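# Seat tube rack inside fume hood and close sash

## Task

Move the tube rack onto the fume hood's work surface so that the whole rack sits past the orange tape line, standing upright, with each tube fully inserted into a hole. Close the sash completely. The task fails if the rack or any tube touches the floor, or if the robot falls over or finishes leaning. Anything that stays in place only because the robot holds it is not counted as done. At the end, release everything and move the robot away.

## Robot and tools

Robot: TidyBot++, one mobile base (0.54 m long, 0.50 m wide, 0.38 m tall) on four powered casters, carrying a single seven-joint arm with a two-finger gripper. The shoulder sits 0.12 m ahead of the base centre and 0.68 m up. Cameras: base_camera (fixed on the base, looking forward) and wrist_camera (looks along the hand).

Frames: the base frame has its origin on the floor below the base centre, x forward, y left, z up. hand_pose is reported in this frame and marks the point between the finger pads; its z axis runs out along the fingers and the fingers close along its y axis. The odometry frame is the base frame as it was when the scene began. base_odometry counts wheel rotation only, so wheel slip shows up as travel; heading is positive to the left, range -3.142 to 3.142. base_tilt is in degrees, forward and right positive. Expect about 1 degree of fixed bias plus noise.

execute_actions: argument actions is a list holding zero or one action. An empty list just returns state and pictures. An action may contain base, joints, or both, plus optional speeds; its motions begin together and may finish at different times. base holds exactly one relative offset from where the base currently is: translate_m (metres, forward positive, -2 to 2), strafe_m (metres, left positive, -2 to 2) or rotate_rad (radians, counter-clockwise from above positive, -6.3 to 6.3). joints holds absolute targets by name, in radians: joint_1_rad (any angle; positive is clockwise from above, opposite to rotate_rad), joint_2_rad shoulder -2.249 to 2.249, joint_3_rad any angle, joint_4_rad elbow -2.579 to 2.579, joint_5_rad any angle, joint_6_rad wrist -2.099 to 2.099, joint_7_rad any angle (hand pointing down: positive turns counter-clockwise from above; at 1.57 the fingers open to the robot's left and right), and gripper_pos from 0 (open, about 85 mm gap) to 1 (closed, squeezing roughly 96 to 120 N per finger). Gap is about 85 x (1 - gripper_pos) mm. Unbounded joints go the short way, so turn them in steps below half a revolution. speeds caps top speed for that action only: translate_m and strafe_m 0.05 to 0.5 m/s, rotate_rad 0.1 to 1.57 rad/s (defaults are the maxima). A base move needing over 8.667 s, or any action over 15 s, is rejected; so is any unknown key or out-of-range number, and then nothing moves. Joints or base left out of an action may still be pushing toward earlier targets. cameras is an optional list of base_camera, wrist_camera or all; omitted means all, [] means none.

wait: seconds from 0 to 10; commands nothing new and returns state and images. zoom_image: camera (base_camera or wrist_camera) and region [x0, y0, x1, y1] in pixels from the top-left, at most 504 x 504, applied to that camera's latest full image. read_manual: optional section "licences"; returns licence texts only. finished_scene: scene = the current scene's number; ends it irreversibly and reports success, so only call it once the goal holds on its own.

Arm geometry: upper arm 0.42 m, forearm 0.31 m, hand 0.31 m to the hand point. With joint_1_rad 0, joint_3_rad 3.14, joint_5_rad 0 (near the start) the arm stays in the vertical plane along base x. Segment tilts from vertical (forward positive): upper = joint_2_rad, forearm = joint_2_rad - joint_4_rad, hand = joint_2_rad - joint_4_rad - joint_6_rad. Reach ahead of the shoulder is the sum of length x sin(tilt); height above it is the sum of length x cos(tilt). A downward-pointing hand can reach roughly 0.94 m high, and only near the base. The arm starts folded, hand down, sticking up to 0.08 m past the base front, elbow up to 1.15 m high. Closed fingertips reach about 20 mm past the hand point.

Result lines: base_status and joint_status describe how each motion of the last accepted action ended: done, off_target (stopped short, may still push), contact_stop or time_out (target dropped, holding), not_followed (targets withheld; the line "joint command not followed" with a "cause:" appears, typically from predicted self-collision, and those targets may be retried on later actions). For the gripper at 1, done means empty and off_target means something is gripped. A blocked base may read done while short of the goal. on_its_own lists uncommanded changes. joint_positions, hand_pose, base_odometry, base_tilt, motor_effort (percent of max, peak in brackets, noisy) and Motor temperatures (one per arm joint) follow; pictures names images in order. ARM HIT means the arm struck the base or itself.

Cautions: friction leaves joints slightly off target; to correct, resend each joint its previous command plus (wanted minus read). hand_pose can be 1 to 2 cm wrong, so check images. A held load makes the arm sag; never command a joint to its read angle while holding something. Driving with the arm caught above about 0.8 m, or pushing/pulling sideways on a raised hand, can tip the robot; retract or back off to recover. Torque faults (joint_1 to joint_4 limit 104.5 N m, warning 56.7; joint_5 to joint_7 limit 51.3, warning 29.4) freeze the arm and gripper for 10 s while the base continues. Holding loads heats motors: MOTOR HOT from 60 °C, OVER-TEMPERATURE FAULT at 75 °C, where the arm sinks and joint_status shows limit_stop_at_motor_heat (resend targets). Loose objects may get nudged occasionally. Avoid drops, slams, hard pushes, and anything reaching the floor; release and back away before finishing.

Each tool is called after ">>>" as a command line: name --argument value for each argument, lists and objects as JSON in quotes; but a table of rows of numbers goes row by row, as --pt "numbers of a row", without its own name.

## Session

I'll start by checking the robot's state and camera views.

>>> execute_actions --actions '[]'

Scene clock: 0.00 s.
Motor temperatures (°C, as the motors report them): [29 29 28 28 33 39 45]
base_odometry: x=+0.000 y=+0.000 heading=+0.000 (m, m, rad; odometry frame)
base_tilt: forward=+0.6 right=+0.0 (deg)
base_status: not commanded
joint_positions: joint_1_rad=+0.031 joint_2_rad=-0.342 joint_3_rad=+3.186 joint_4_rad=-2.503 joint_5_rad=+0.001 joint_6_rad=-0.871 joint_7_rad=+1.567 gripper_pos=+0.000
joint_status: not commanded
motor_effort: joint_1_rad=-1 joint_2_rad=-2 joint_3_rad=+0 joint_4_rad=+14 joint_5_rad=-1 joint_6_rad=+1 joint_7_rad=+1 (%)
hand_pose: x=+0.2732 y=-0.0090 z=+0.5939 quat_wxyz=(-0.005, +0.998, -0.039, +0.055) (m; base frame)
pictures: base_camera, wrist_camera
Images, in order (width x height): base_camera 644x364, wrist_camera 644x476.

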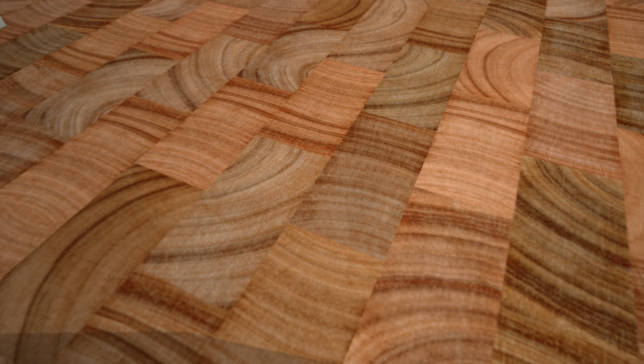

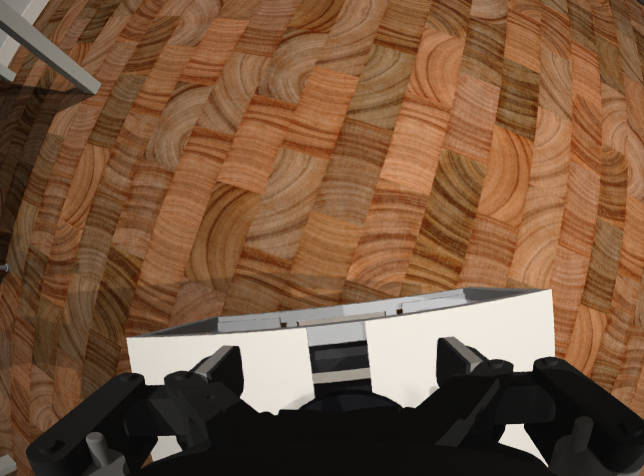

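>>> execute_actions --actions '[{"joints": {"joint_6_rad": 0.45}}]' --cameras '["wrist_camera"]'

Scene clock: 1.70 s.
Motor temperatures (°C, as the motors report them): [29 29 28 28 33 39 45]
base_odometry: x=+0.000 y=+0.000 heading=+0.000 (m, m, rad; odometry frame)
base_tilt: forward=+0.6 right=+0.0 (deg)
base_status: not commanded
joint_positions: joint_1_rad=+0.031 joint_2_rad=-0.342 joint_3_rad=+3.186 joint_4_rad=-2.503 joint_5_rad=+0.001 joint_6_rad=+0.433 joint_7_rad=+1.567 gripper_pos=+0.000
joint_status: all done
motor_effort: joint_1_rad=+0(1) joint_2_rad=-7(7) joint_3_rad=+0(0) joint_4_rad=+19(19) joint_5_rad=+0(1) joint_6_rad=+8(8) joint_7_rad=+1(1) (%)
hand_pose: x=+0.5459 y=-0.0323 z=+0.8546 quat_wxyz=(+0.017, +0.760, -0.034, +0.649) (m; base frame)
pictures: wrist_camera
Images, in order (width x height): wrist_camera 644x476.

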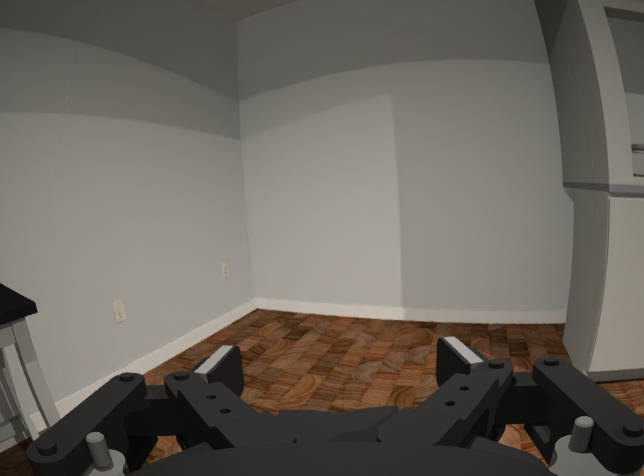

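>>> execute_actions --actions '[{"joints": {"joint_1_rad": 0.95}}]' --cameras '["wrist_camera"]'

Scene clock: 3.97 s.
Motor temperatures (°C, as the motors report them): [29 29 28 28 33 39 45]
base_odometry: x=+0.000 y=+0.000 heading=+0.000 (m, m, rad; odometry frame)
base_tilt: forward=+0.6 right=+0.0 (deg)
base_status: not commanded
joint_positions: joint_1_rad=+0.927 joint_2_rad=-0.342 joint_3_rad=+3.186 joint_4_rad=-2.503 joint_5_rad=+0.001 joint_6_rad=+0.433 joint_7_rad=+1.567 gripper_pos=+0.000
joint_status: all done
motor_effort: joint_1_rad=+0(0) joint_2_rad=-6(7) joint_3_rad=+0(0) joint_4_rad=+20(19) joint_5_rad=+0(0) joint_6_rad=+8(8) joint_7_rad=+1(1) (%)
hand_pose: x=+0.3606 y=-0.3534 z=+0.8546 quat_wxyz=(+0.296, +0.670, -0.359, +0.578) (m; base frame)
pictures: wrist_camera
Images, in order (width x height): wrist_camera 644x476.

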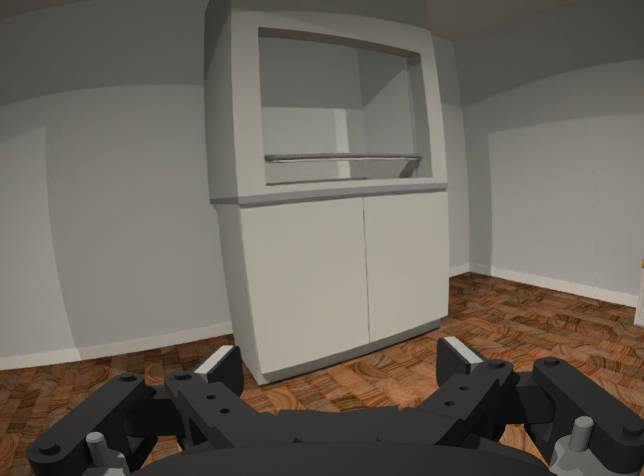

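>>> zoom_image --camera "wrist_camera" --region '[200, 0, 480, 230]'

Region (200, 0, 480, 230) of wrist_camera's 644x476 image, scaled by 1.800; it fills the top 414 rows of this view, and the rest is white.

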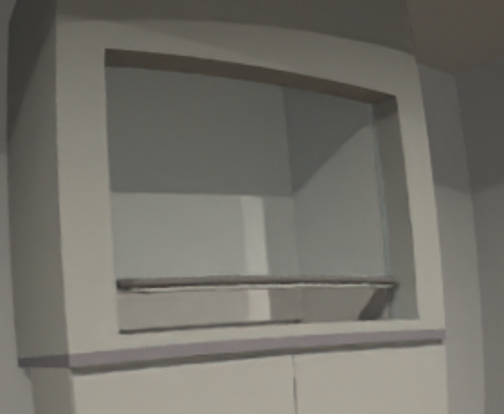

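>>> execute_actions --actions '[{"joints": {"joint_1_rad": -1.2}}]' --cameras '["wrist_camera"]'

Scene clock: 7.50 s.
Motor temperatures (°C, as the motors report them): [29 29 28 28 33 39 45]
base_odometry: x=+0.000 y=+0.000 heading=+0.000 (m, m, rad; odometry frame)
base_tilt: forward=+0.6 right=-0.1 (deg)
base_status: not commanded
joint_positions: joint_1_rad=-1.177 joint_2_rad=-0.342 joint_3_rad=+3.186 joint_4_rad=-2.503 joint_5_rad=+0.001 joint_6_rad=+0.433 joint_7_rad=+1.567 gripper_pos=+0.000
joint_status: all done
motor_effort: joint_1_rad=+0(0) joint_2_rad=-7(7) joint_3_rad=+0(0) joint_4_rad=+19(19) joint_5_rad=+0(0) joint_6_rad=+8(8) joint_7_rad=+1(1) (%)
hand_pose: x=+0.3004 y=+0.3877 z=+0.8546 quat_wxyz=(-0.355, +0.644, +0.404, +0.544) (m; base frame)
pictures: wrist_camera
Images, in order (width x height): wrist_camera 644x476.

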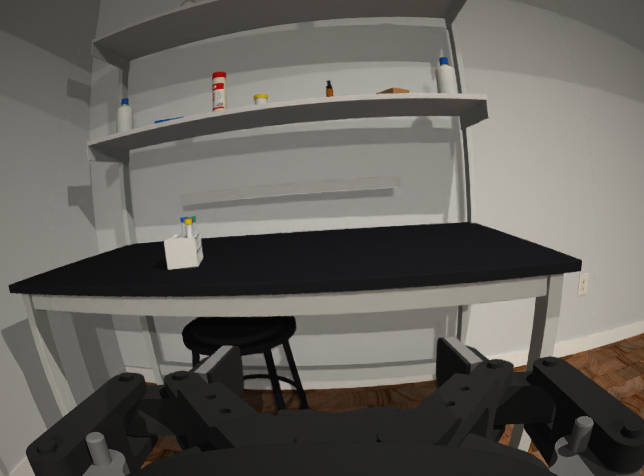

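>>> zoom_image --camera "wrist_camera" --region '[130, 195, 250, 285]'

Region (130, 195, 250, 285) of wrist_camera's 644x476 image, scaled by 4.200; it fills the top 378 rows of this view, and the rest is white.

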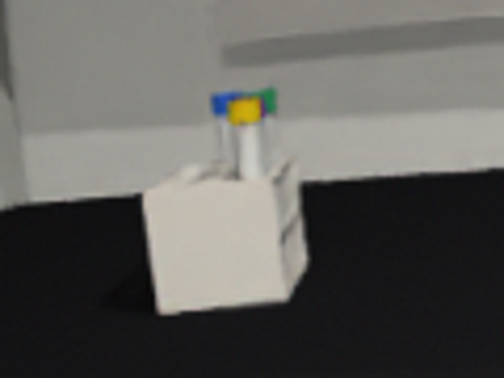

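>>> execute_actions --actions '[{"base": {"rotate_rad": 1.22}, "joints": {"joint_1_rad": 0.0, "joint_2_rad": 0.1, "joint_3_rad": 3.14, "joint_4_rad": -1.2, "joint_5_rad": 0.0, "joint_6_rad": -1.0, "joint_7_rad": 1.57}}]'

Scene clock: 11.57 s.
Motor temperatures (°C, as the motors report them): [29 30 28 28 33 39 45]
base_odometry: x=+0.000 y=+0.000 heading=+1.219 (m, m, rad; odometry frame)
base_tilt: forward=+0.6 right=+0.0 (deg)
base_status: done
joint_positions: joint_1_rad=-0.019 joint_2_rad=+0.076 joint_3_rad=+3.163 joint_4_rad=-1.217 joint_5_rad=+0.001 joint_6_rad=-0.964 joint_7_rad=+1.567 gripper_pos=+0.000
joint_status: all done
motor_effort: joint_1_rad=+0(1) joint_2_rad=-25(25) joint_3_rad=-1(2) joint_4_rad=+20(22) joint_5_rad=+0(1) joint_6_rad=+6(8) joint_7_rad=+1(1) (%)
hand_pose: x=+0.6943 y=-0.0001 z=+0.9907 quat_wxyz=(+0.001, +0.904, -0.003, +0.428) (m; base frame)
pictures: base_camera, wrist_camera
Images, in order (width x height): base_camera 644x364, wrist_camera 644x476.

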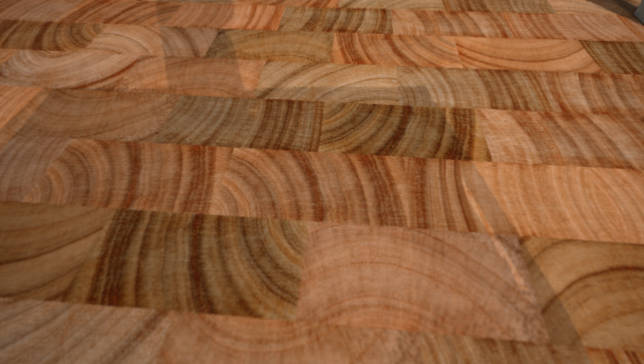

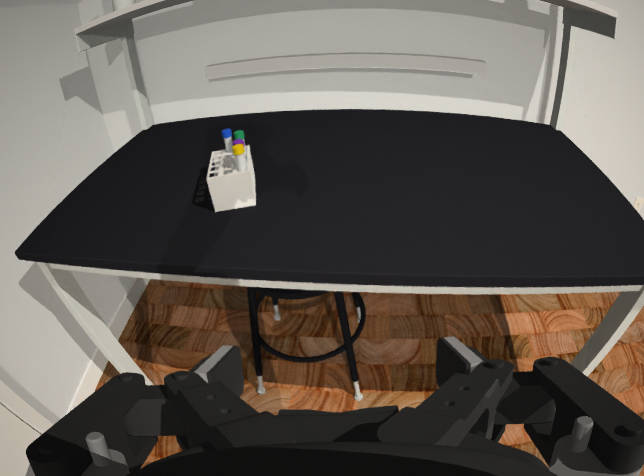

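>>> zoom_image --camera "wrist_camera" --region '[170, 115, 300, 225]'

Region (170, 115, 300, 225) of wrist_camera's 644x476 image, scaled by 3.877; it fills the top 426 rows of this view, and the rest is white.

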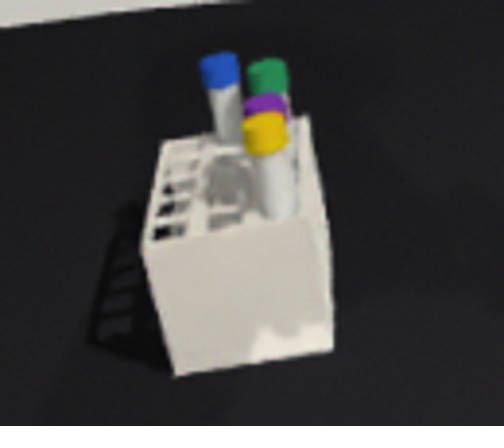

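>>> execute_actions --actions '[{"base": {"rotate_rad": -0.854}, "joints": {"joint_1_rad": 0.8, "joint_2_rad": -0.5, "joint_4_rad": -1.8, "joint_6_rad": -0.4}}]' --cameras '["wrist_camera"]'

Scene clock: 16.43 s.
Motor temperatures (°C, as the motors report them): [29 30 28 28 33 39 45]
base_odometry: x=+0.000 y=+0.000 heading=+0.366 (m, m, rad; odometry frame)
base_tilt: forward=+0.5 right=+0.0 (deg)
base_status: done
joint_positions: joint_1_rad=+0.776 joint_2_rad=-0.484 joint_3_rad=+3.147 joint_4_rad=-1.782 joint_5_rad=+0.001 joint_6_rad=-0.437 joint_7_rad=+1.567 gripper_pos=+0.000
joint_status: all done
motor_effort: joint_1_rad=+0(3) joint_2_rad=-4(26) joint_3_rad=+0(5) joint_4_rad=+21(21) joint_5_rad=+0(0) joint_6_rad=+8(8) joint_7_rad=+1(1) (%)
hand_pose: x=+0.4131 y=-0.2914 z=+1.0881 quat_wxyz=(+0.245, +0.704, -0.292, +0.599) (m; base frame)
pictures: wrist_camera
Images, in order (width x height): wrist_camera 644x476.

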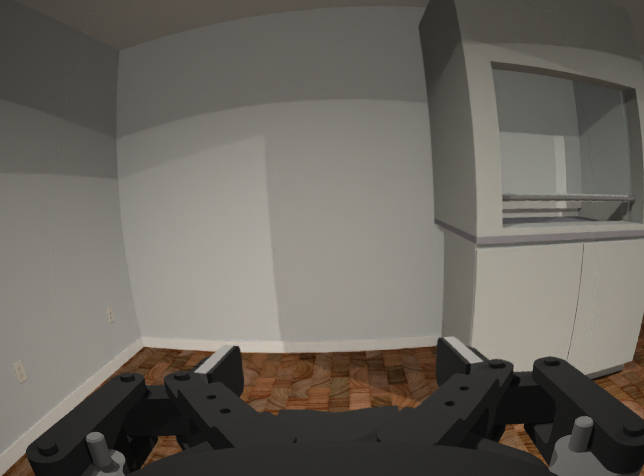

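>>> execute_actions --actions '[{"base": {"strafe_m": -1.41}}]'

Scene clock: 20.67 s.
Motor temperatures (°C, as the motors report them): [29 30 28 28 33 40 45]
base_odometry: x=+0.503 y=-1.317 heading=+0.366 (m, m, rad; odometry frame)
base_tilt: forward=+0.6 right=+0.0 (deg)
base_status: done
joint_positions: joint_1_rad=+0.777 joint_2_rad=-0.487 joint_3_rad=+3.147 joint_4_rad=-1.784 joint_5_rad=+0.001 joint_6_rad=-0.435 joint_7_rad=+1.567 gripper_pos=+0.000
joint_status: not commanded
motor_effort: joint_1_rad=-1(0) joint_2_rad=-4(6) joint_3_rad=-1(2) joint_4_rad=+21(22) joint_5_rad=+0(0) joint_6_rad=+8(8) joint_7_rad=+1(1) (%)
hand_pose: x=+0.4122 y=-0.2910 z=+1.0887 quat_wxyz=(+0.245, +0.703, -0.292, +0.600) (m; base frame)
pictures: base_camera, wrist_camera
Images, in order (width x height): base_camera 644x364, wrist_camera 644x476.

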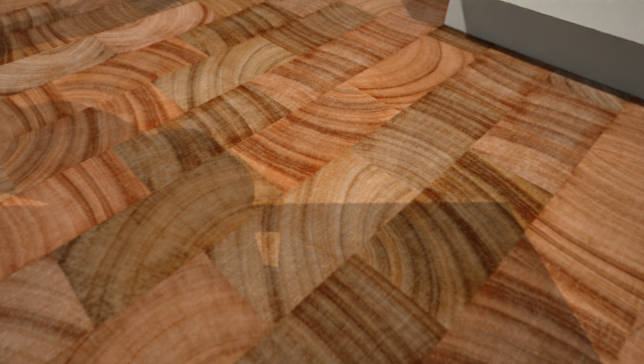

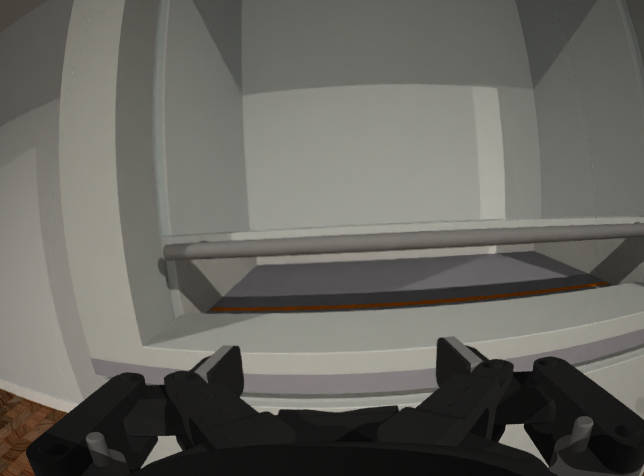

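>>> execute_actions --actions '[{"base": {"rotate_rad": -0.785}, "joints": {"joint_1_rad": -0.02}}]'

Scene clock: 22.90 s.
Motor temperatures (°C, as the motors report them): [29 30 28 28 33 40 45]
base_odometry: x=+0.503 y=-1.317 heading=-0.418 (m, m, rad; odometry frame)
base_tilt: forward=+0.6 right=-0.1 (deg)
base_status: done
joint_positions: joint_1_rad=+0.002 joint_2_rad=-0.487 joint_3_rad=+3.147 joint_4_rad=-1.784 joint_5_rad=+0.001 joint_6_rad=-0.435 joint_7_rad=+1.567 gripper_pos=+0.000
joint_status: all done
motor_effort: joint_1_rad=+0(2) joint_2_rad=-4(5) joint_3_rad=+0(2) joint_4_rad=+22(21) joint_5_rad=+0(0) joint_6_rad=+8(8) joint_7_rad=+1(1) (%)
hand_pose: x=+0.5321 y=-0.0028 z=+1.0887 quat_wxyz=(+0.001, +0.762, -0.005, +0.648) (m; base frame)
pictures: base_camera, wrist_camera
Images, in order (width x height): base_camera 644x364, wrist_camera 644x476.

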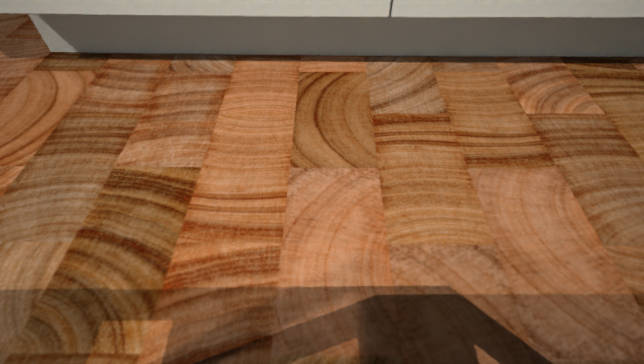

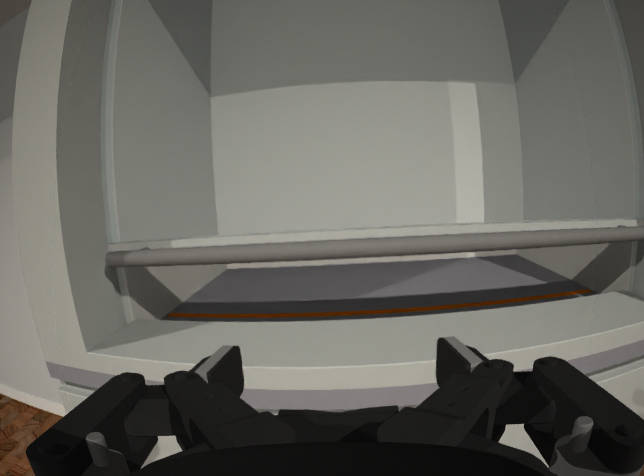

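>>> zoom_image --camera "wrist_camera" --region '[240, 210, 440, 420]'

>>> zoom_image --camera "wrist_camera" --region '[40, 200, 260, 400]'

Region (240, 210, 440, 420) of wrist_camera's 644x476 image, scaled by 2.400; it fills the left 480 columns of this view, and the rest is white.

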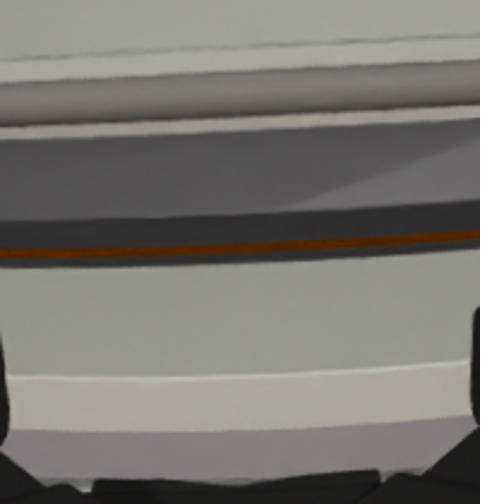

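Region (40, 200, 260, 400) of wrist_camera's 644x476 image, scaled by 2.291; it fills the top 458 rows of this view, and the rest is white.

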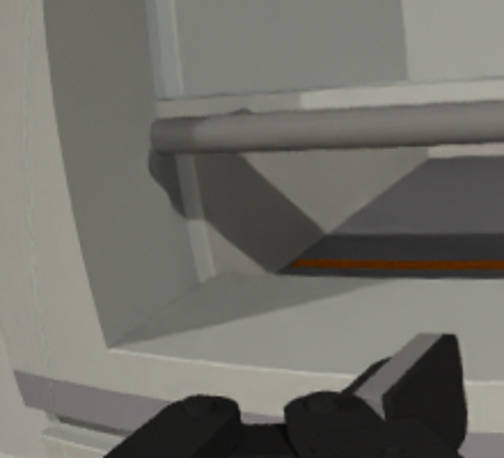

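>>> execute_actions --actions '[{"base": {"translate_m": 0.15}}]'

Scene clock: 27.00 s.
Motor temperatures (°C, as the motors report them): [29 30 28 28 33 40 45]
base_odometry: x=+0.640 y=-1.378 heading=-0.419 (m, m, rad; odometry frame)
base_tilt: forward=+0.6 right=-0.1 (deg)
base_status: done
joint_positions: joint_1_rad=+0.002 joint_2_rad=-0.490 joint_3_rad=+3.147 joint_4_rad=-1.785 joint_5_rad=+0.001 joint_6_rad=-0.434 joint_7_rad=+1.567 gripper_pos=+0.000
joint_status: not commanded
motor_effort: joint_1_rad=+0(0) joint_2_rad=-4(8) joint_3_rad=+0(1) joint_4_rad=+21(22) joint_5_rad=-1(0) joint_6_rad=+8(8) joint_7_rad=+1(1) (%)
hand_pose: x=+0.5310 y=-0.0028 z=+1.0894 quat_wxyz=(+0.001, +0.761, -0.005, +0.649) (m; base frame)
pictures: base_camera, wrist_camera
Images, in order (width x height): base_camera 644x364, wrist_camera 644x476.

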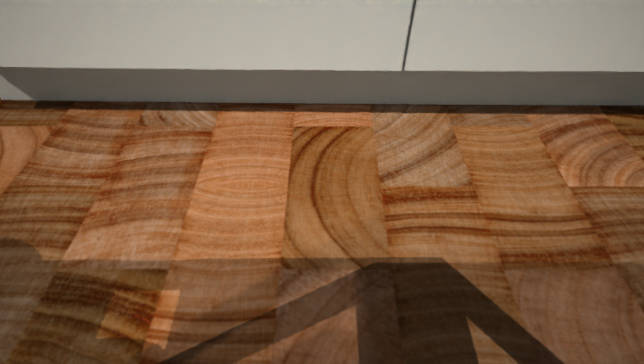

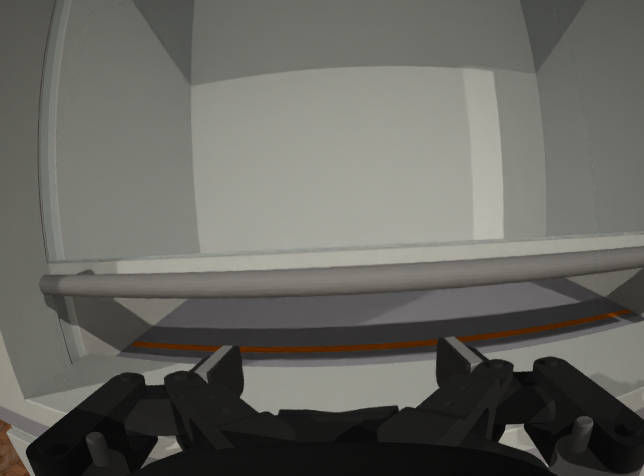

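>>> zoom_image --camera "wrist_camera" --region '[240, 210, 440, 420]'

Region (240, 210, 440, 420) of wrist_camera's 644x476 image, scaled by 2.400; it fills the left 480 columns of this view, and the rest is white.

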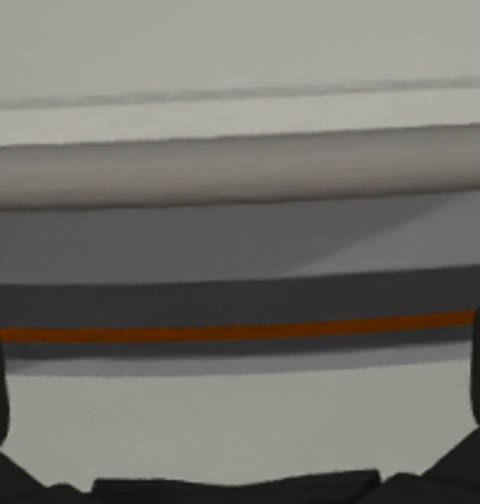

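>>> execute_actions --actions '[{"joints": {"joint_2_rad": -0.318, "joint_4_rad": -2.142, "joint_6_rad": 0.284, "gripper_pos": 1.0}}]' --cameras '["wrist_camera"]'

Scene clock: 29.47 s.
Motor temperatures (°C, as the motors report them): [29 30 28 28 33 40 45]
base_odometry: x=+0.640 y=-1.378 heading=-0.419 (m, m, rad; odometry frame)
base_tilt: forward=+0.6 right=-0.1 (deg)
base_status: not commanded
joint_positions: joint_1_rad=+0.002 joint_2_rad=-0.330 joint_3_rad=+3.147 joint_4_rad=-2.130 joint_5_rad=+0.001 joint_6_rad=+0.249 joint_7_rad=+1.567 gripper_pos=+0.999
joint_status: all done
motor_effort: joint_1_rad=+0(0) joint_2_rad=-10(12) joint_3_rad=+0(0) joint_4_rad=+22(22) joint_5_rad=+0(0) joint_6_rad=+8(8) joint_7_rad=+1(1) (%)
hand_pose: x=+0.6000 y=-0.0027 z=+1.0147 quat_wxyz=(+0.001, +0.700, -0.004, +0.714) (m; base frame)
pictures: wrist_camera
Images, in order (width x height): wrist_camera 644x476.

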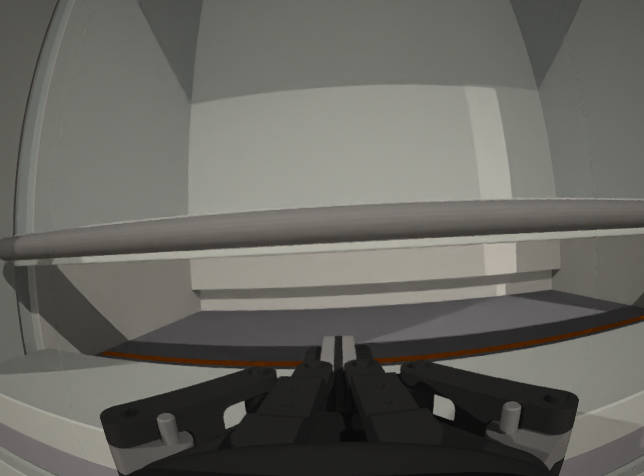

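>>> execute_actions --actions '[{"base": {"translate_m": 0.115}, "joints": {"joint_4_rad": -2.075}, "speeds": {"translate_m": 0.2}}]' --cameras '["wrist_camera"]'

Scene clock: 31.50 s.
Motor temperatures (°C, as the motors report them): [29 30 28 28 33 40 45]
base_odometry: x=+0.745 y=-1.425 heading=-0.420 (m, m, rad; odometry frame)
base_tilt: forward=+0.6 right=-0.1 (deg)
base_status: done
joint_positions: joint_1_rad=+0.002 joint_2_rad=-0.326 joint_3_rad=+3.147 joint_4_rad=-2.084 joint_5_rad=+0.001 joint_6_rad=+0.250 joint_7_rad=+1.567 gripper_pos=+0.999
joint_status: all done
motor_effort: joint_1_rad=-1(1) joint_2_rad=-9(12) joint_3_rad=+0(0) joint_4_rad=+21(23) joint_5_rad=+0(0) joint_6_rad=+8(9) joint_7_rad=+1(1) (%)
hand_pose: x=+0.6040 y=-0.0027 z=+1.0414 quat_wxyz=(+0.001, +0.685, -0.004, +0.729) (m; base frame)
pictures: wrist_camera
Images, in order (width x height): wrist_camera 644x476.

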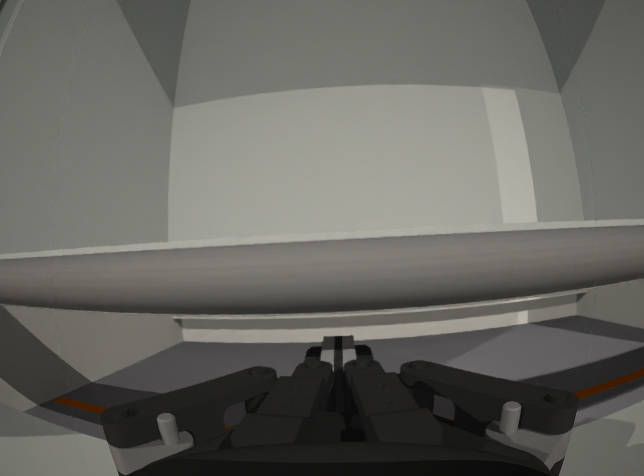

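>>> execute_actions --actions '[{"joints": {"joint_4_rad": -1.935, "joint_6_rad": 0.10}}]' --cameras '["wrist_camera"]'

Scene clock: 32.77 s.
Motor temperatures (°C, as the motors report them): [29 30 28 28 33 40 45]
base_odometry: x=+0.745 y=-1.425 heading=-0.420 (m, m, rad; odometry frame)
base_tilt: forward=+0.5 right=-0.1 (deg)
base_status: not commanded
joint_positions: joint_1_rad=+0.002 joint_2_rad=-0.333 joint_3_rad=+3.147 joint_4_rad=-1.994 joint_5_rad=+0.001 joint_6_rad=+0.106 joint_7_rad=+1.567 gripper_pos=+0.999
joint_status: joint_4_rad off_target (ended at -1.994, target -1.935); the others done
motor_effort: joint_1_rad=+0(1) joint_2_rad=-5(14) joint_3_rad=+0(1) joint_4_rad=+30(32) joint_5_rad=-1(0) joint_6_rad=+13(16) joint_7_rad=+1(1) (%)
hand_pose: x=+0.6057 y=-0.0028 z=+1.0564 quat_wxyz=(+0.001, +0.701, -0.004, +0.713) (m; base frame)
pictures: wrist_camera
Images, in order (width x height): wrist_camera 644x476.

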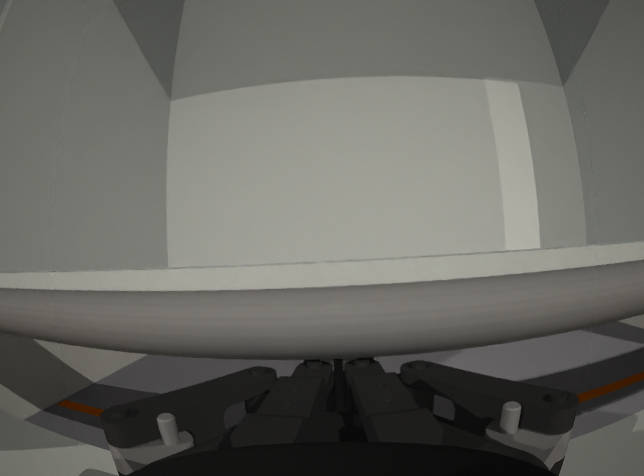

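>>> execute_actions --actions '[{"joints": {"joint_2_rad": -0.33, "joint_4_rad": -1.75, "joint_6_rad": 0.06}}]' --cameras '["wrist_camera"]'

Scene clock: 34.37 s.
Motor temperatures (°C, as the motors report them): [29 30 28 28 33 40 45]
base_odometry: x=+0.745 y=-1.425 heading=-0.420 (m, m, rad; odometry frame)
base_tilt: forward=+0.5 right=-0.1 (deg)
base_status: not commanded
joint_positions: joint_1_rad=+0.002 joint_2_rad=-0.332 joint_3_rad=+3.147 joint_4_rad=-1.919 joint_5_rad=+0.001 joint_6_rad=-0.045 joint_7_rad=+1.567 gripper_pos=+0.999
joint_status: joint_4_rad off_target (ended at -1.919, target -1.750); joint_6_rad off_target (ended at -0.045, target +0.060); the others done
motor_effort: joint_1_rad=+0(0) joint_2_rad=-11(11) joint_3_rad=+1(1) joint_4_rad=+50(50) joint_5_rad=+0(1) joint_6_rad=+30(30) joint_7_rad=+1(1) (%)
hand_pose: x=+0.6069 y=-0.0029 z=+1.0553 quat_wxyz=(+0.001, +0.728, -0.004, +0.685) (m; base frame)
pictures: wrist_camera
Images, in order (width x height): wrist_camera 644x476.

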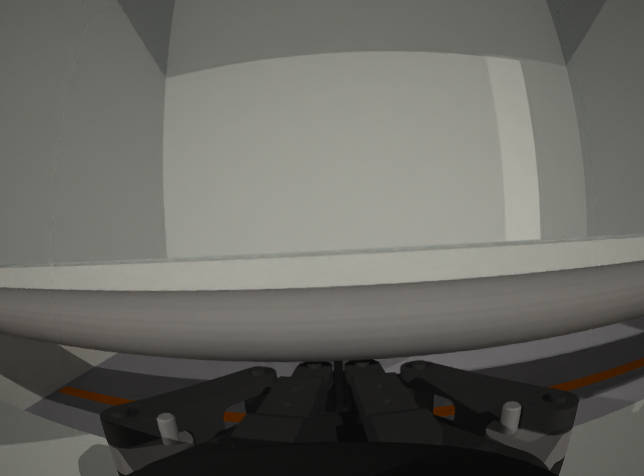

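>>> execute_actions --actions '[{"joints": {"joint_2_rad": -0.47, "joint_4_rad": -1.70, "joint_6_rad": 0.17}}]' --cameras '["wrist_camera"]'

Scene clock: 37.23 s.
Motor temperatures (°C, as the motors report them): [29 30 28 29 33 40 45]
base_odometry: x=+0.745 y=-1.425 heading=-0.420 (m, m, rad; odometry frame)
base_tilt: forward=+0.6 right=-0.1 (deg)
base_status: not commanded
joint_positions: joint_1_rad=+0.002 joint_2_rad=-0.338 joint_3_rad=+3.147 joint_4_rad=-1.867 joint_5_rad=+0.001 joint_6_rad=-0.010 joint_7_rad=+1.567 gripper_pos=+0.999
joint_status: joint_2_rad off_target (ended at -0.338, target -0.470); joint_4_rad off_target (ended at -1.867, target -1.700); joint_6_rad off_target (ended at -0.010, target +0.170)
motor_effort: joint_1_rad=+0(1) joint_2_rad=-38(38) joint_3_rad=+1(1) joint_4_rad=+50(57) joint_5_rad=+0(0) joint_6_rad=+30(37) joint_7_rad=+1(1) (%)
hand_pose: x=+0.6047 y=-0.0030 z=+1.1016 quat_wxyz=(+0.001, +0.696, -0.004, +0.718) (m; base frame)
pictures: wrist_camera
Images, in order (width x height): wrist_camera 644x476.

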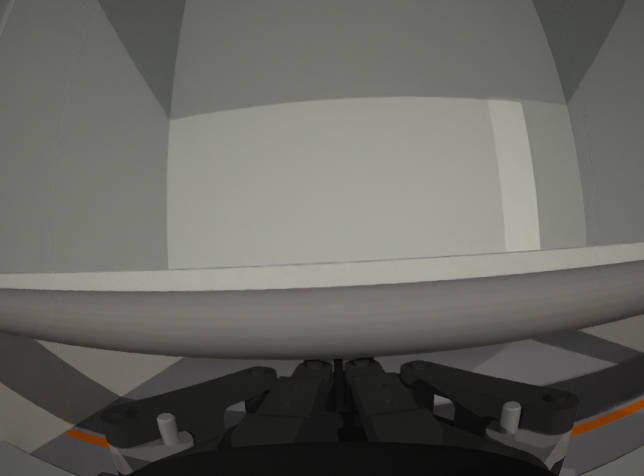

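>>> execute_actions --actions '[{"joints": {"joint_2_rad": -0.40, "joint_4_rad": -1.333, "joint_6_rad": -0.215}}]' --cameras '["wrist_camera"]'

Scene clock: 39.43 s.
Motor temperatures (°C, as the motors report them): [29 30 28 29 33 40 45]
base_odometry: x=+0.745 y=-1.425 heading=-0.420 (m, m, rad; odometry frame)
base_tilt: forward=+0.6 right=-0.1 (deg)
base_status: not commanded
joint_positions: joint_1_rad=+0.002 joint_2_rad=-0.287 joint_3_rad=+3.147 joint_4_rad=-1.437 joint_5_rad=+0.001 joint_6_rad=-0.326 joint_7_rad=+1.567 gripper_pos=+0.999
joint_status: joint_2_rad off_target (ended at -0.287, target -0.400); joint_4_rad off_target (ended at -1.437, target -1.333); joint_6_rad off_target (ended at -0.326, target -0.215)
motor_effort: joint_1_rad=-1(0) joint_2_rad=-33(39) joint_3_rad=+0(1) joint_4_rad=+38(61) joint_5_rad=-1(0) joint_6_rad=+22(38) joint_7_rad=+1(1) (%)
hand_pose: x=+0.5967 y=-0.0031 z=+1.2432 quat_wxyz=(+0.001, +0.673, -0.004, +0.740) (m; base frame)
pictures: wrist_camera
Images, in order (width x height): wrist_camera 644x476.

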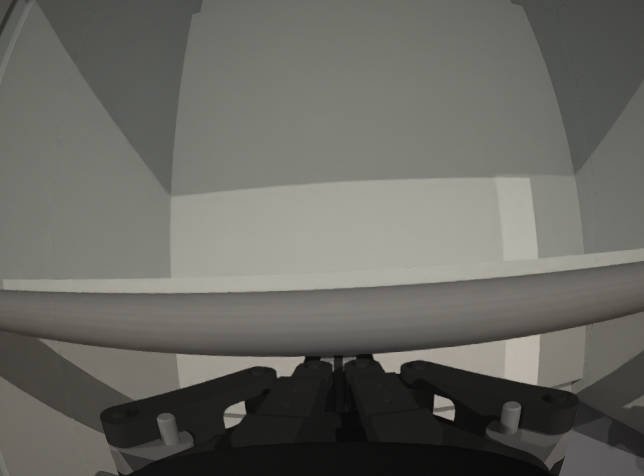

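>>> zoom_image --camera "wrist_camera" --region '[260, 240, 420, 400]'

Region (260, 240, 420, 400) of wrist_camera's 644x476 image, scaled by 3.150.

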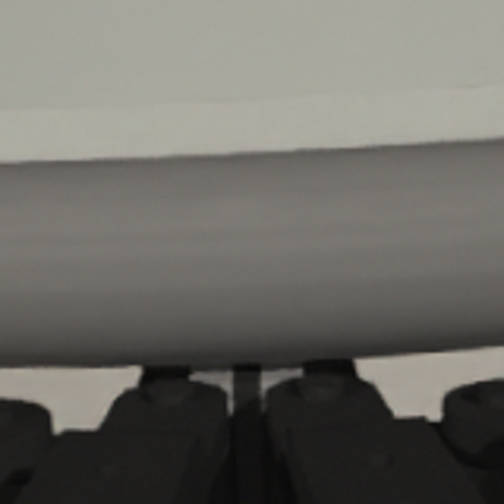

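>>> execute_actions --actions '[{"base": {"translate_m": -1.34}, "joints": {"joint_2_rad": -0.31, "joint_4_rad": -1.88, "joint_6_rad": -0.2, "gripper_pos": 0.0}}]' --cameras '["wrist_camera"]'

Scene clock: 49.17 s.
Motor temperatures (°C, as the motors report them): [29 30 28 29 33 40 45]
base_odometry: x=-0.478 y=-0.878 heading=-0.420 (m, m, rad; odometry frame)
base_tilt: forward=+0.6 right=-0.1 (deg)
base_status: done
joint_positions: joint_1_rad=-0.003 joint_2_rad=-0.303 joint_3_rad=+3.149 joint_4_rad=-1.869 joint_5_rad=+0.001 joint_6_rad=-0.232 joint_7_rad=+1.567 gripper_pos=+0.000
joint_status: all done
motor_effort: joint_1_rad=+0(4) joint_2_rad=-10(35) joint_3_rad=+0(4) joint_4_rad=+21(39) joint_5_rad=+0(0) joint_6_rad=+7(22) joint_7_rad=+1(0) (%)
hand_pose: x=+0.6110 y=-0.0012 z=+1.0145 quat_wxyz=(+0.000, +0.783, -0.003, +0.622) (m; base frame)
pictures: wrist_camera
Images, in order (width x height): wrist_camera 644x476.

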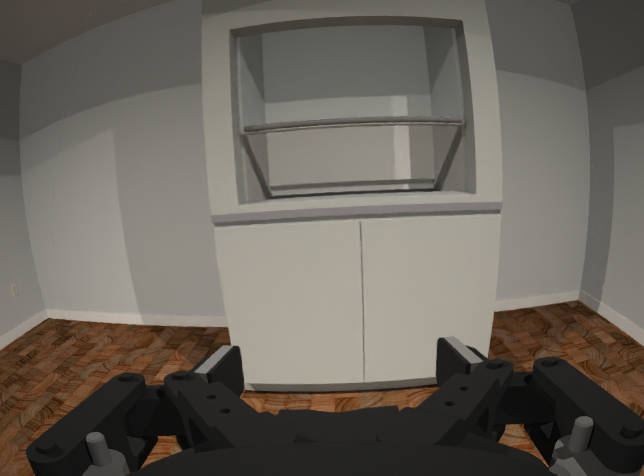

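>>> execute_actions --actions '[{"base": {"strafe_m": 1.32}, "joints": {"joint_1_rad": -1.75, "joint_6_rad": -0.45}}]' --cameras '["wrist_camera"]'

Scene clock: 54.67 s.
Motor temperatures (°C, as the motors report them): [29 30 28 29 33 40 45]
base_odometry: x=+0.060 y=+0.328 heading=-0.420 (m, m, rad; odometry frame)
base_tilt: forward=+0.5 right=+0.0 (deg)
base_status: done
joint_positions: joint_1_rad=-1.728 joint_2_rad=-0.303 joint_3_rad=+3.149 joint_4_rad=-1.869 joint_5_rad=+0.001 joint_6_rad=-0.415 joint_7_rad=+1.567 gripper_pos=+0.000
joint_status: all done
motor_effort: joint_1_rad=+0(3) joint_2_rad=-12(14) joint_3_rad=+0(4) joint_4_rad=+22(23) joint_5_rad=-1(1) joint_6_rad=+7(7) joint_7_rad=+1(1) (%)
hand_pose: x=+0.0475 y=+0.4688 z=+0.9608 quat_wxyz=(-0.417, +0.547, +0.633, +0.356) (m; base frame)
pictures: wrist_camera
Images, in order (width x height): wrist_camera 644x476.

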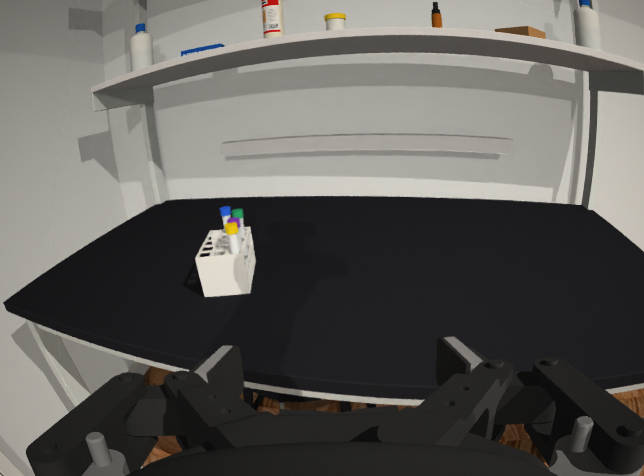

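>>> execute_actions --actions '[{"base": {"rotate_rad": 1.797}, "joints": {"joint_1_rad": 0.022}}]'

Scene clock: 57.67 s.
Motor temperatures (°C, as the motors report them): [29 30 28 29 33 40 45]
base_odometry: x=+0.060 y=+0.328 heading=+1.376 (m, m, rad; odometry frame)
base_tilt: forward=+0.6 right=+0.0 (deg)
base_status: done
joint_positions: joint_1_rad=+0.000 joint_2_rad=-0.303 joint_3_rad=+3.149 joint_4_rad=-1.869 joint_5_rad=+0.001 joint_6_rad=-0.415 joint_7_rad=+1.567 gripper_pos=+0.000
joint_status: all done
motor_effort: joint_1_rad=+0(1) joint_2_rad=-11(13) joint_3_rad=+0(1) joint_4_rad=+22(22) joint_5_rad=-1(1) joint_6_rad=+7(7) joint_7_rad=+1(1) (%)
hand_pose: x=+0.5932 y=-0.0028 z=+0.9607 quat_wxyz=(+0.000, +0.836, -0.005, +0.548) (m; base frame)
pictures: base_camera, wrist_camera
Images, in order (width x height): base_camera 644x364, wrist_camera 644x476.

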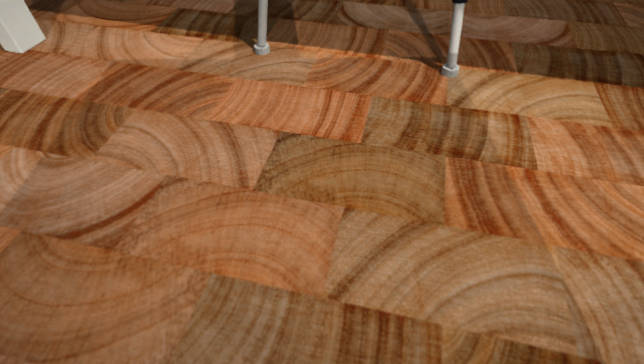

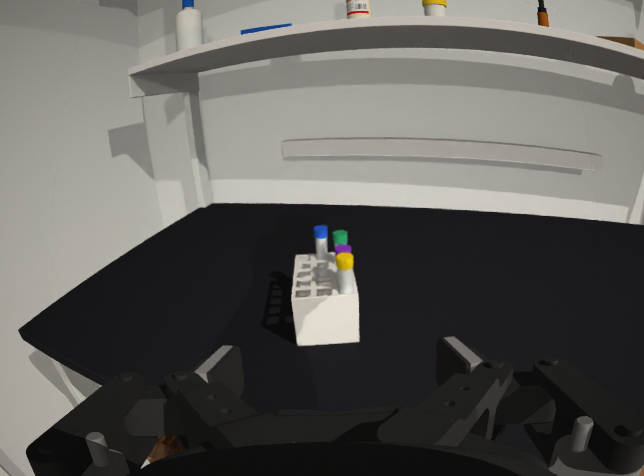

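>>> zoom_image --camera "wrist_camera" --region '[250, 210, 400, 360]'

Region (250, 210, 400, 360) of wrist_camera's 644x476 image, scaled by 3.360.

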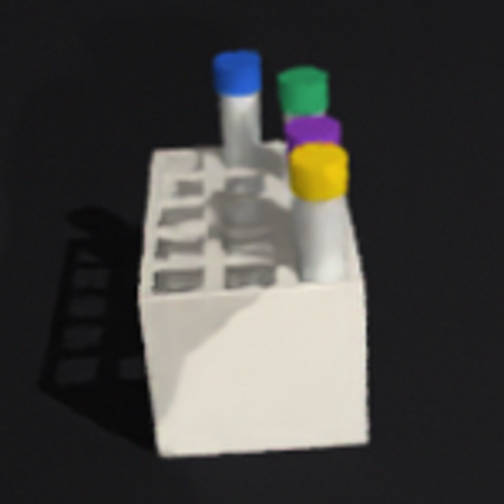

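>>> execute_actions --actions '[{"base": {"rotate_rad": 0.055}, "joints": {"joint_4_rad": -2.125, "joint_6_rad": 0.30, "joint_3_rad": 3.12}}]' --cameras '[]'

>>> execute_actions --actions '[{"base": {"strafe_m": -0.029}, "joints": {"joint_2_rad": 0.09}}]' --cameras '["wrist_camera"]'

Scene clock: 60.20 s.
Motor temperatures (°C, as the motors report them): [29 30 28 29 33 40 45]
base_odometry: x=+0.061 y=+0.328 heading=+1.430 (m, m, rad; odometry frame)
base_tilt: forward=+0.6 right=-0.1 (deg)
base_status: done
joint_positions: joint_1_rad=+0.004 joint_2_rad=-0.303 joint_3_rad=+3.141 joint_4_rad=-2.107 joint_5_rad=+0.001 joint_6_rad=+0.269 joint_7_rad=+1.567 gripper_pos=+0.000
joint_status: all done
motor_effort: joint_1_rad=+0(2) joint_2_rad=-11(12) joint_3_rad=+0(2) joint_4_rad=+21(23) joint_5_rad=+0(1) joint_6_rad=+8(8) joint_7_rad=+1(1) (%)
hand_pose: x=+0.6103 y=-0.0002 z=+1.0219 quat_wxyz=(+0.000, +0.694, -0.002, +0.720) (m; base frame)
pictures: none
No camera images: the call's "cameras" was empty. Leave "cameras" out to get every camera's image.

Scene clock: 61.73 s.
Motor temperatures (°C, as the motors report them): [29 30 28 29 33 40 45]
base_odometry: x=+0.089 y=+0.324 heading=+1.431 (m, m, rad; odometry frame)
base_tilt: forward=+0.5 right=+0.0 (deg)
base_status: done
joint_positions: joint_1_rad=+0.005 joint_2_rad=+0.082 joint_3_rad=+3.137 joint_4_rad=-2.112 joint_5_rad=+0.001 joint_6_rad=+0.269 joint_7_rad=+1.567 gripper_pos=+0.000
joint_status: all done
motor_effort: joint_1_rad=-1(2) joint_2_rad=-23(25) joint_3_rad=-1(2) joint_4_rad=+19(22) joint_5_rad=+0(0) joint_6_rad=+8(8) joint_7_rad=+1(1) (%)
hand_pose: x=+0.7007 y=+0.0011 z=+0.8098 quat_wxyz=(-0.001, +0.821, -0.001, +0.572) (m; base frame)
pictures: wrist_camera
Images, in order (width x height): wrist_camera 644x476.

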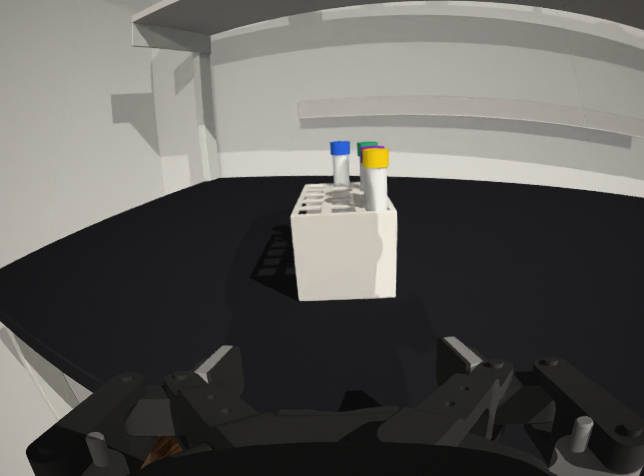

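>>> zoom_image --camera "wrist_camera" --region '[260, 130, 430, 310]'

Region (260, 130, 430, 310) of wrist_camera's 644x476 image, scaled by 2.800.

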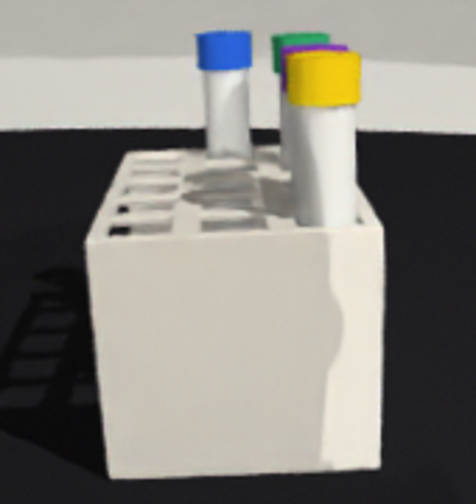

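>>> execute_actions --actions '[{"base": {"translate_m": 0.10}, "speeds": {"translate_m": 0.2}}]' --cameras '["wrist_camera"]'

Scene clock: 63.57 s.
Motor temperatures (°C, as the motors report them): [29 30 28 29 33 40 45]
base_odometry: x=+0.104 y=+0.423 heading=+1.431 (m, m, rad; odometry frame)
base_tilt: forward=+0.6 right=+0.0 (deg)
base_status: done
joint_positions: joint_1_rad=+0.005 joint_2_rad=+0.084 joint_3_rad=+3.137 joint_4_rad=-2.113 joint_5_rad=+0.001 joint_6_rad=+0.269 joint_7_rad=+1.567 gripper_pos=+0.000
joint_status: not commanded
motor_effort: joint_1_rad=+1(0) joint_2_rad=-23(25) joint_3_rad=+0(1) joint_4_rad=+19(20) joint_5_rad=+0(1) joint_6_rad=+7(8) joint_7_rad=+1(1) (%)
hand_pose: x=+0.7007 y=+0.0011 z=+0.8078 quat_wxyz=(-0.001, +0.822, -0.001, +0.570) (m; base frame)
pictures: wrist_camera
Images, in order (width x height): wrist_camera 644x476.

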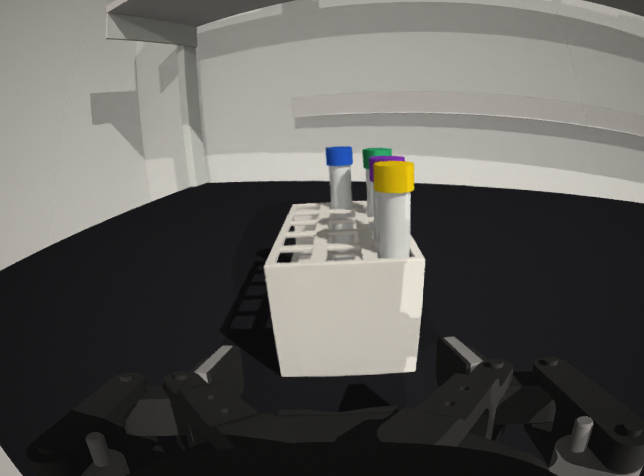

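>>> zoom_image --camera "wrist_camera" --region '[190, 130, 490, 400]'

Region (190, 130, 490, 400) of wrist_camera's 644x476 image, scaled by 1.680; it fills the top 454 rows of this view, and the rest is white.

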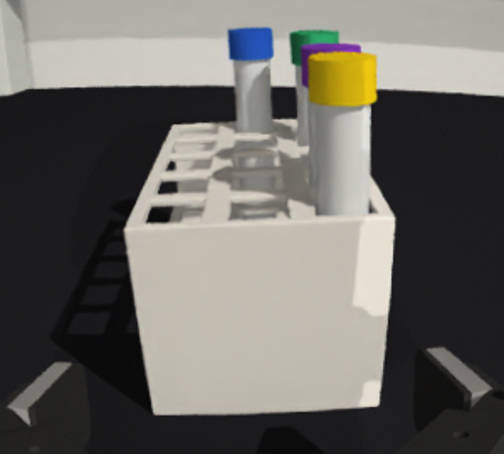

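>>> zoom_image --camera "wrist_camera" --region '[180, 320, 300, 420]'

>>> zoom_image --camera "wrist_camera" --region '[390, 315, 510, 415]'

Region (180, 320, 300, 420) of wrist_camera's 644x476 image, scaled by 4.200.

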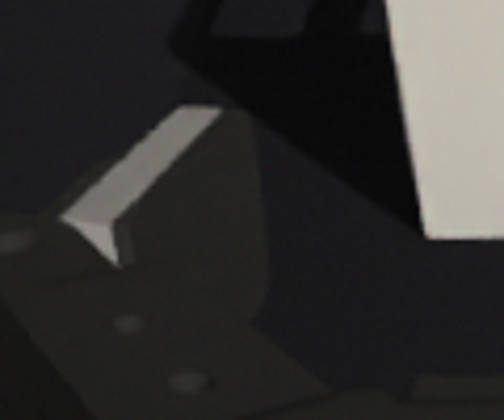

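Region (390, 315, 510, 415) of wrist_camera's 644x476 image, scaled by 4.200.

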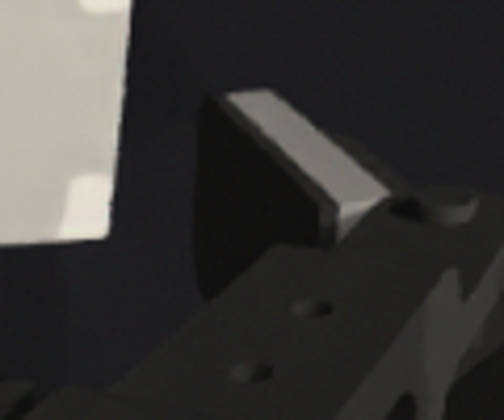

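>>> execute_actions --actions '[{"joints": {"joint_1_rad": 0.034, "joint_4_rad": -2.077}}]' --cameras '["wrist_camera"]'

Scene clock: 65.60 s.
Motor temperatures (°C, as the motors report them): [29 30 28 29 33 40 45]
base_odometry: x=+0.104 y=+0.423 heading=+1.431 (m, m, rad; odometry frame)
base_tilt: forward=+0.6 right=-0.1 (deg)
base_status: not commanded
joint_positions: joint_1_rad=+0.011 joint_2_rad=+0.084 joint_3_rad=+3.137 joint_4_rad=-2.085 joint_5_rad=+0.001 joint_6_rad=+0.269 joint_7_rad=+1.567 gripper_pos=+0.000
joint_status: all done
motor_effort: joint_1_rad=+0(0) joint_2_rad=-23(24) joint_3_rad=+0(1) joint_4_rad=+19(20) joint_5_rad=+0(0) joint_6_rad=+8(8) joint_7_rad=+1(1) (%)
hand_pose: x=+0.7086 y=-0.0024 z=+0.8231 quat_wxyz=(+0.001, +0.814, -0.004, +0.581) (m; base frame)
pictures: wrist_camera
Images, in order (width x height): wrist_camera 644x476.

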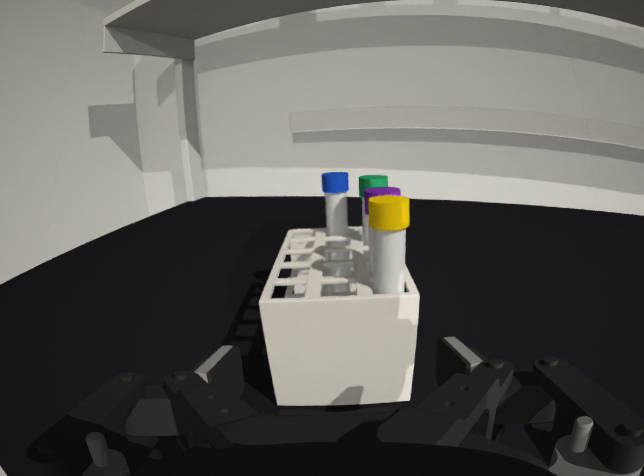

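>>> zoom_image --camera "wrist_camera" --region '[240, 160, 440, 330]'

Region (240, 160, 440, 330) of wrist_camera's 644x476 image, scaled by 2.520; it fills the top 428 rows of this view, and the rest is white.

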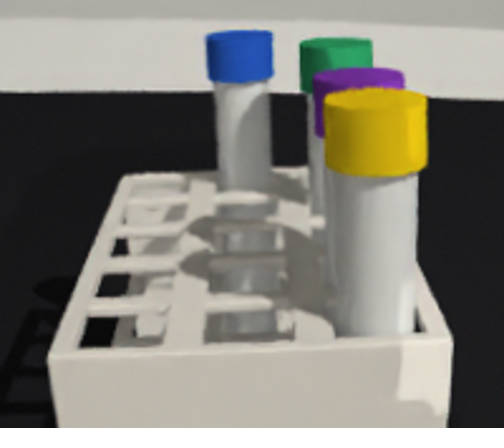

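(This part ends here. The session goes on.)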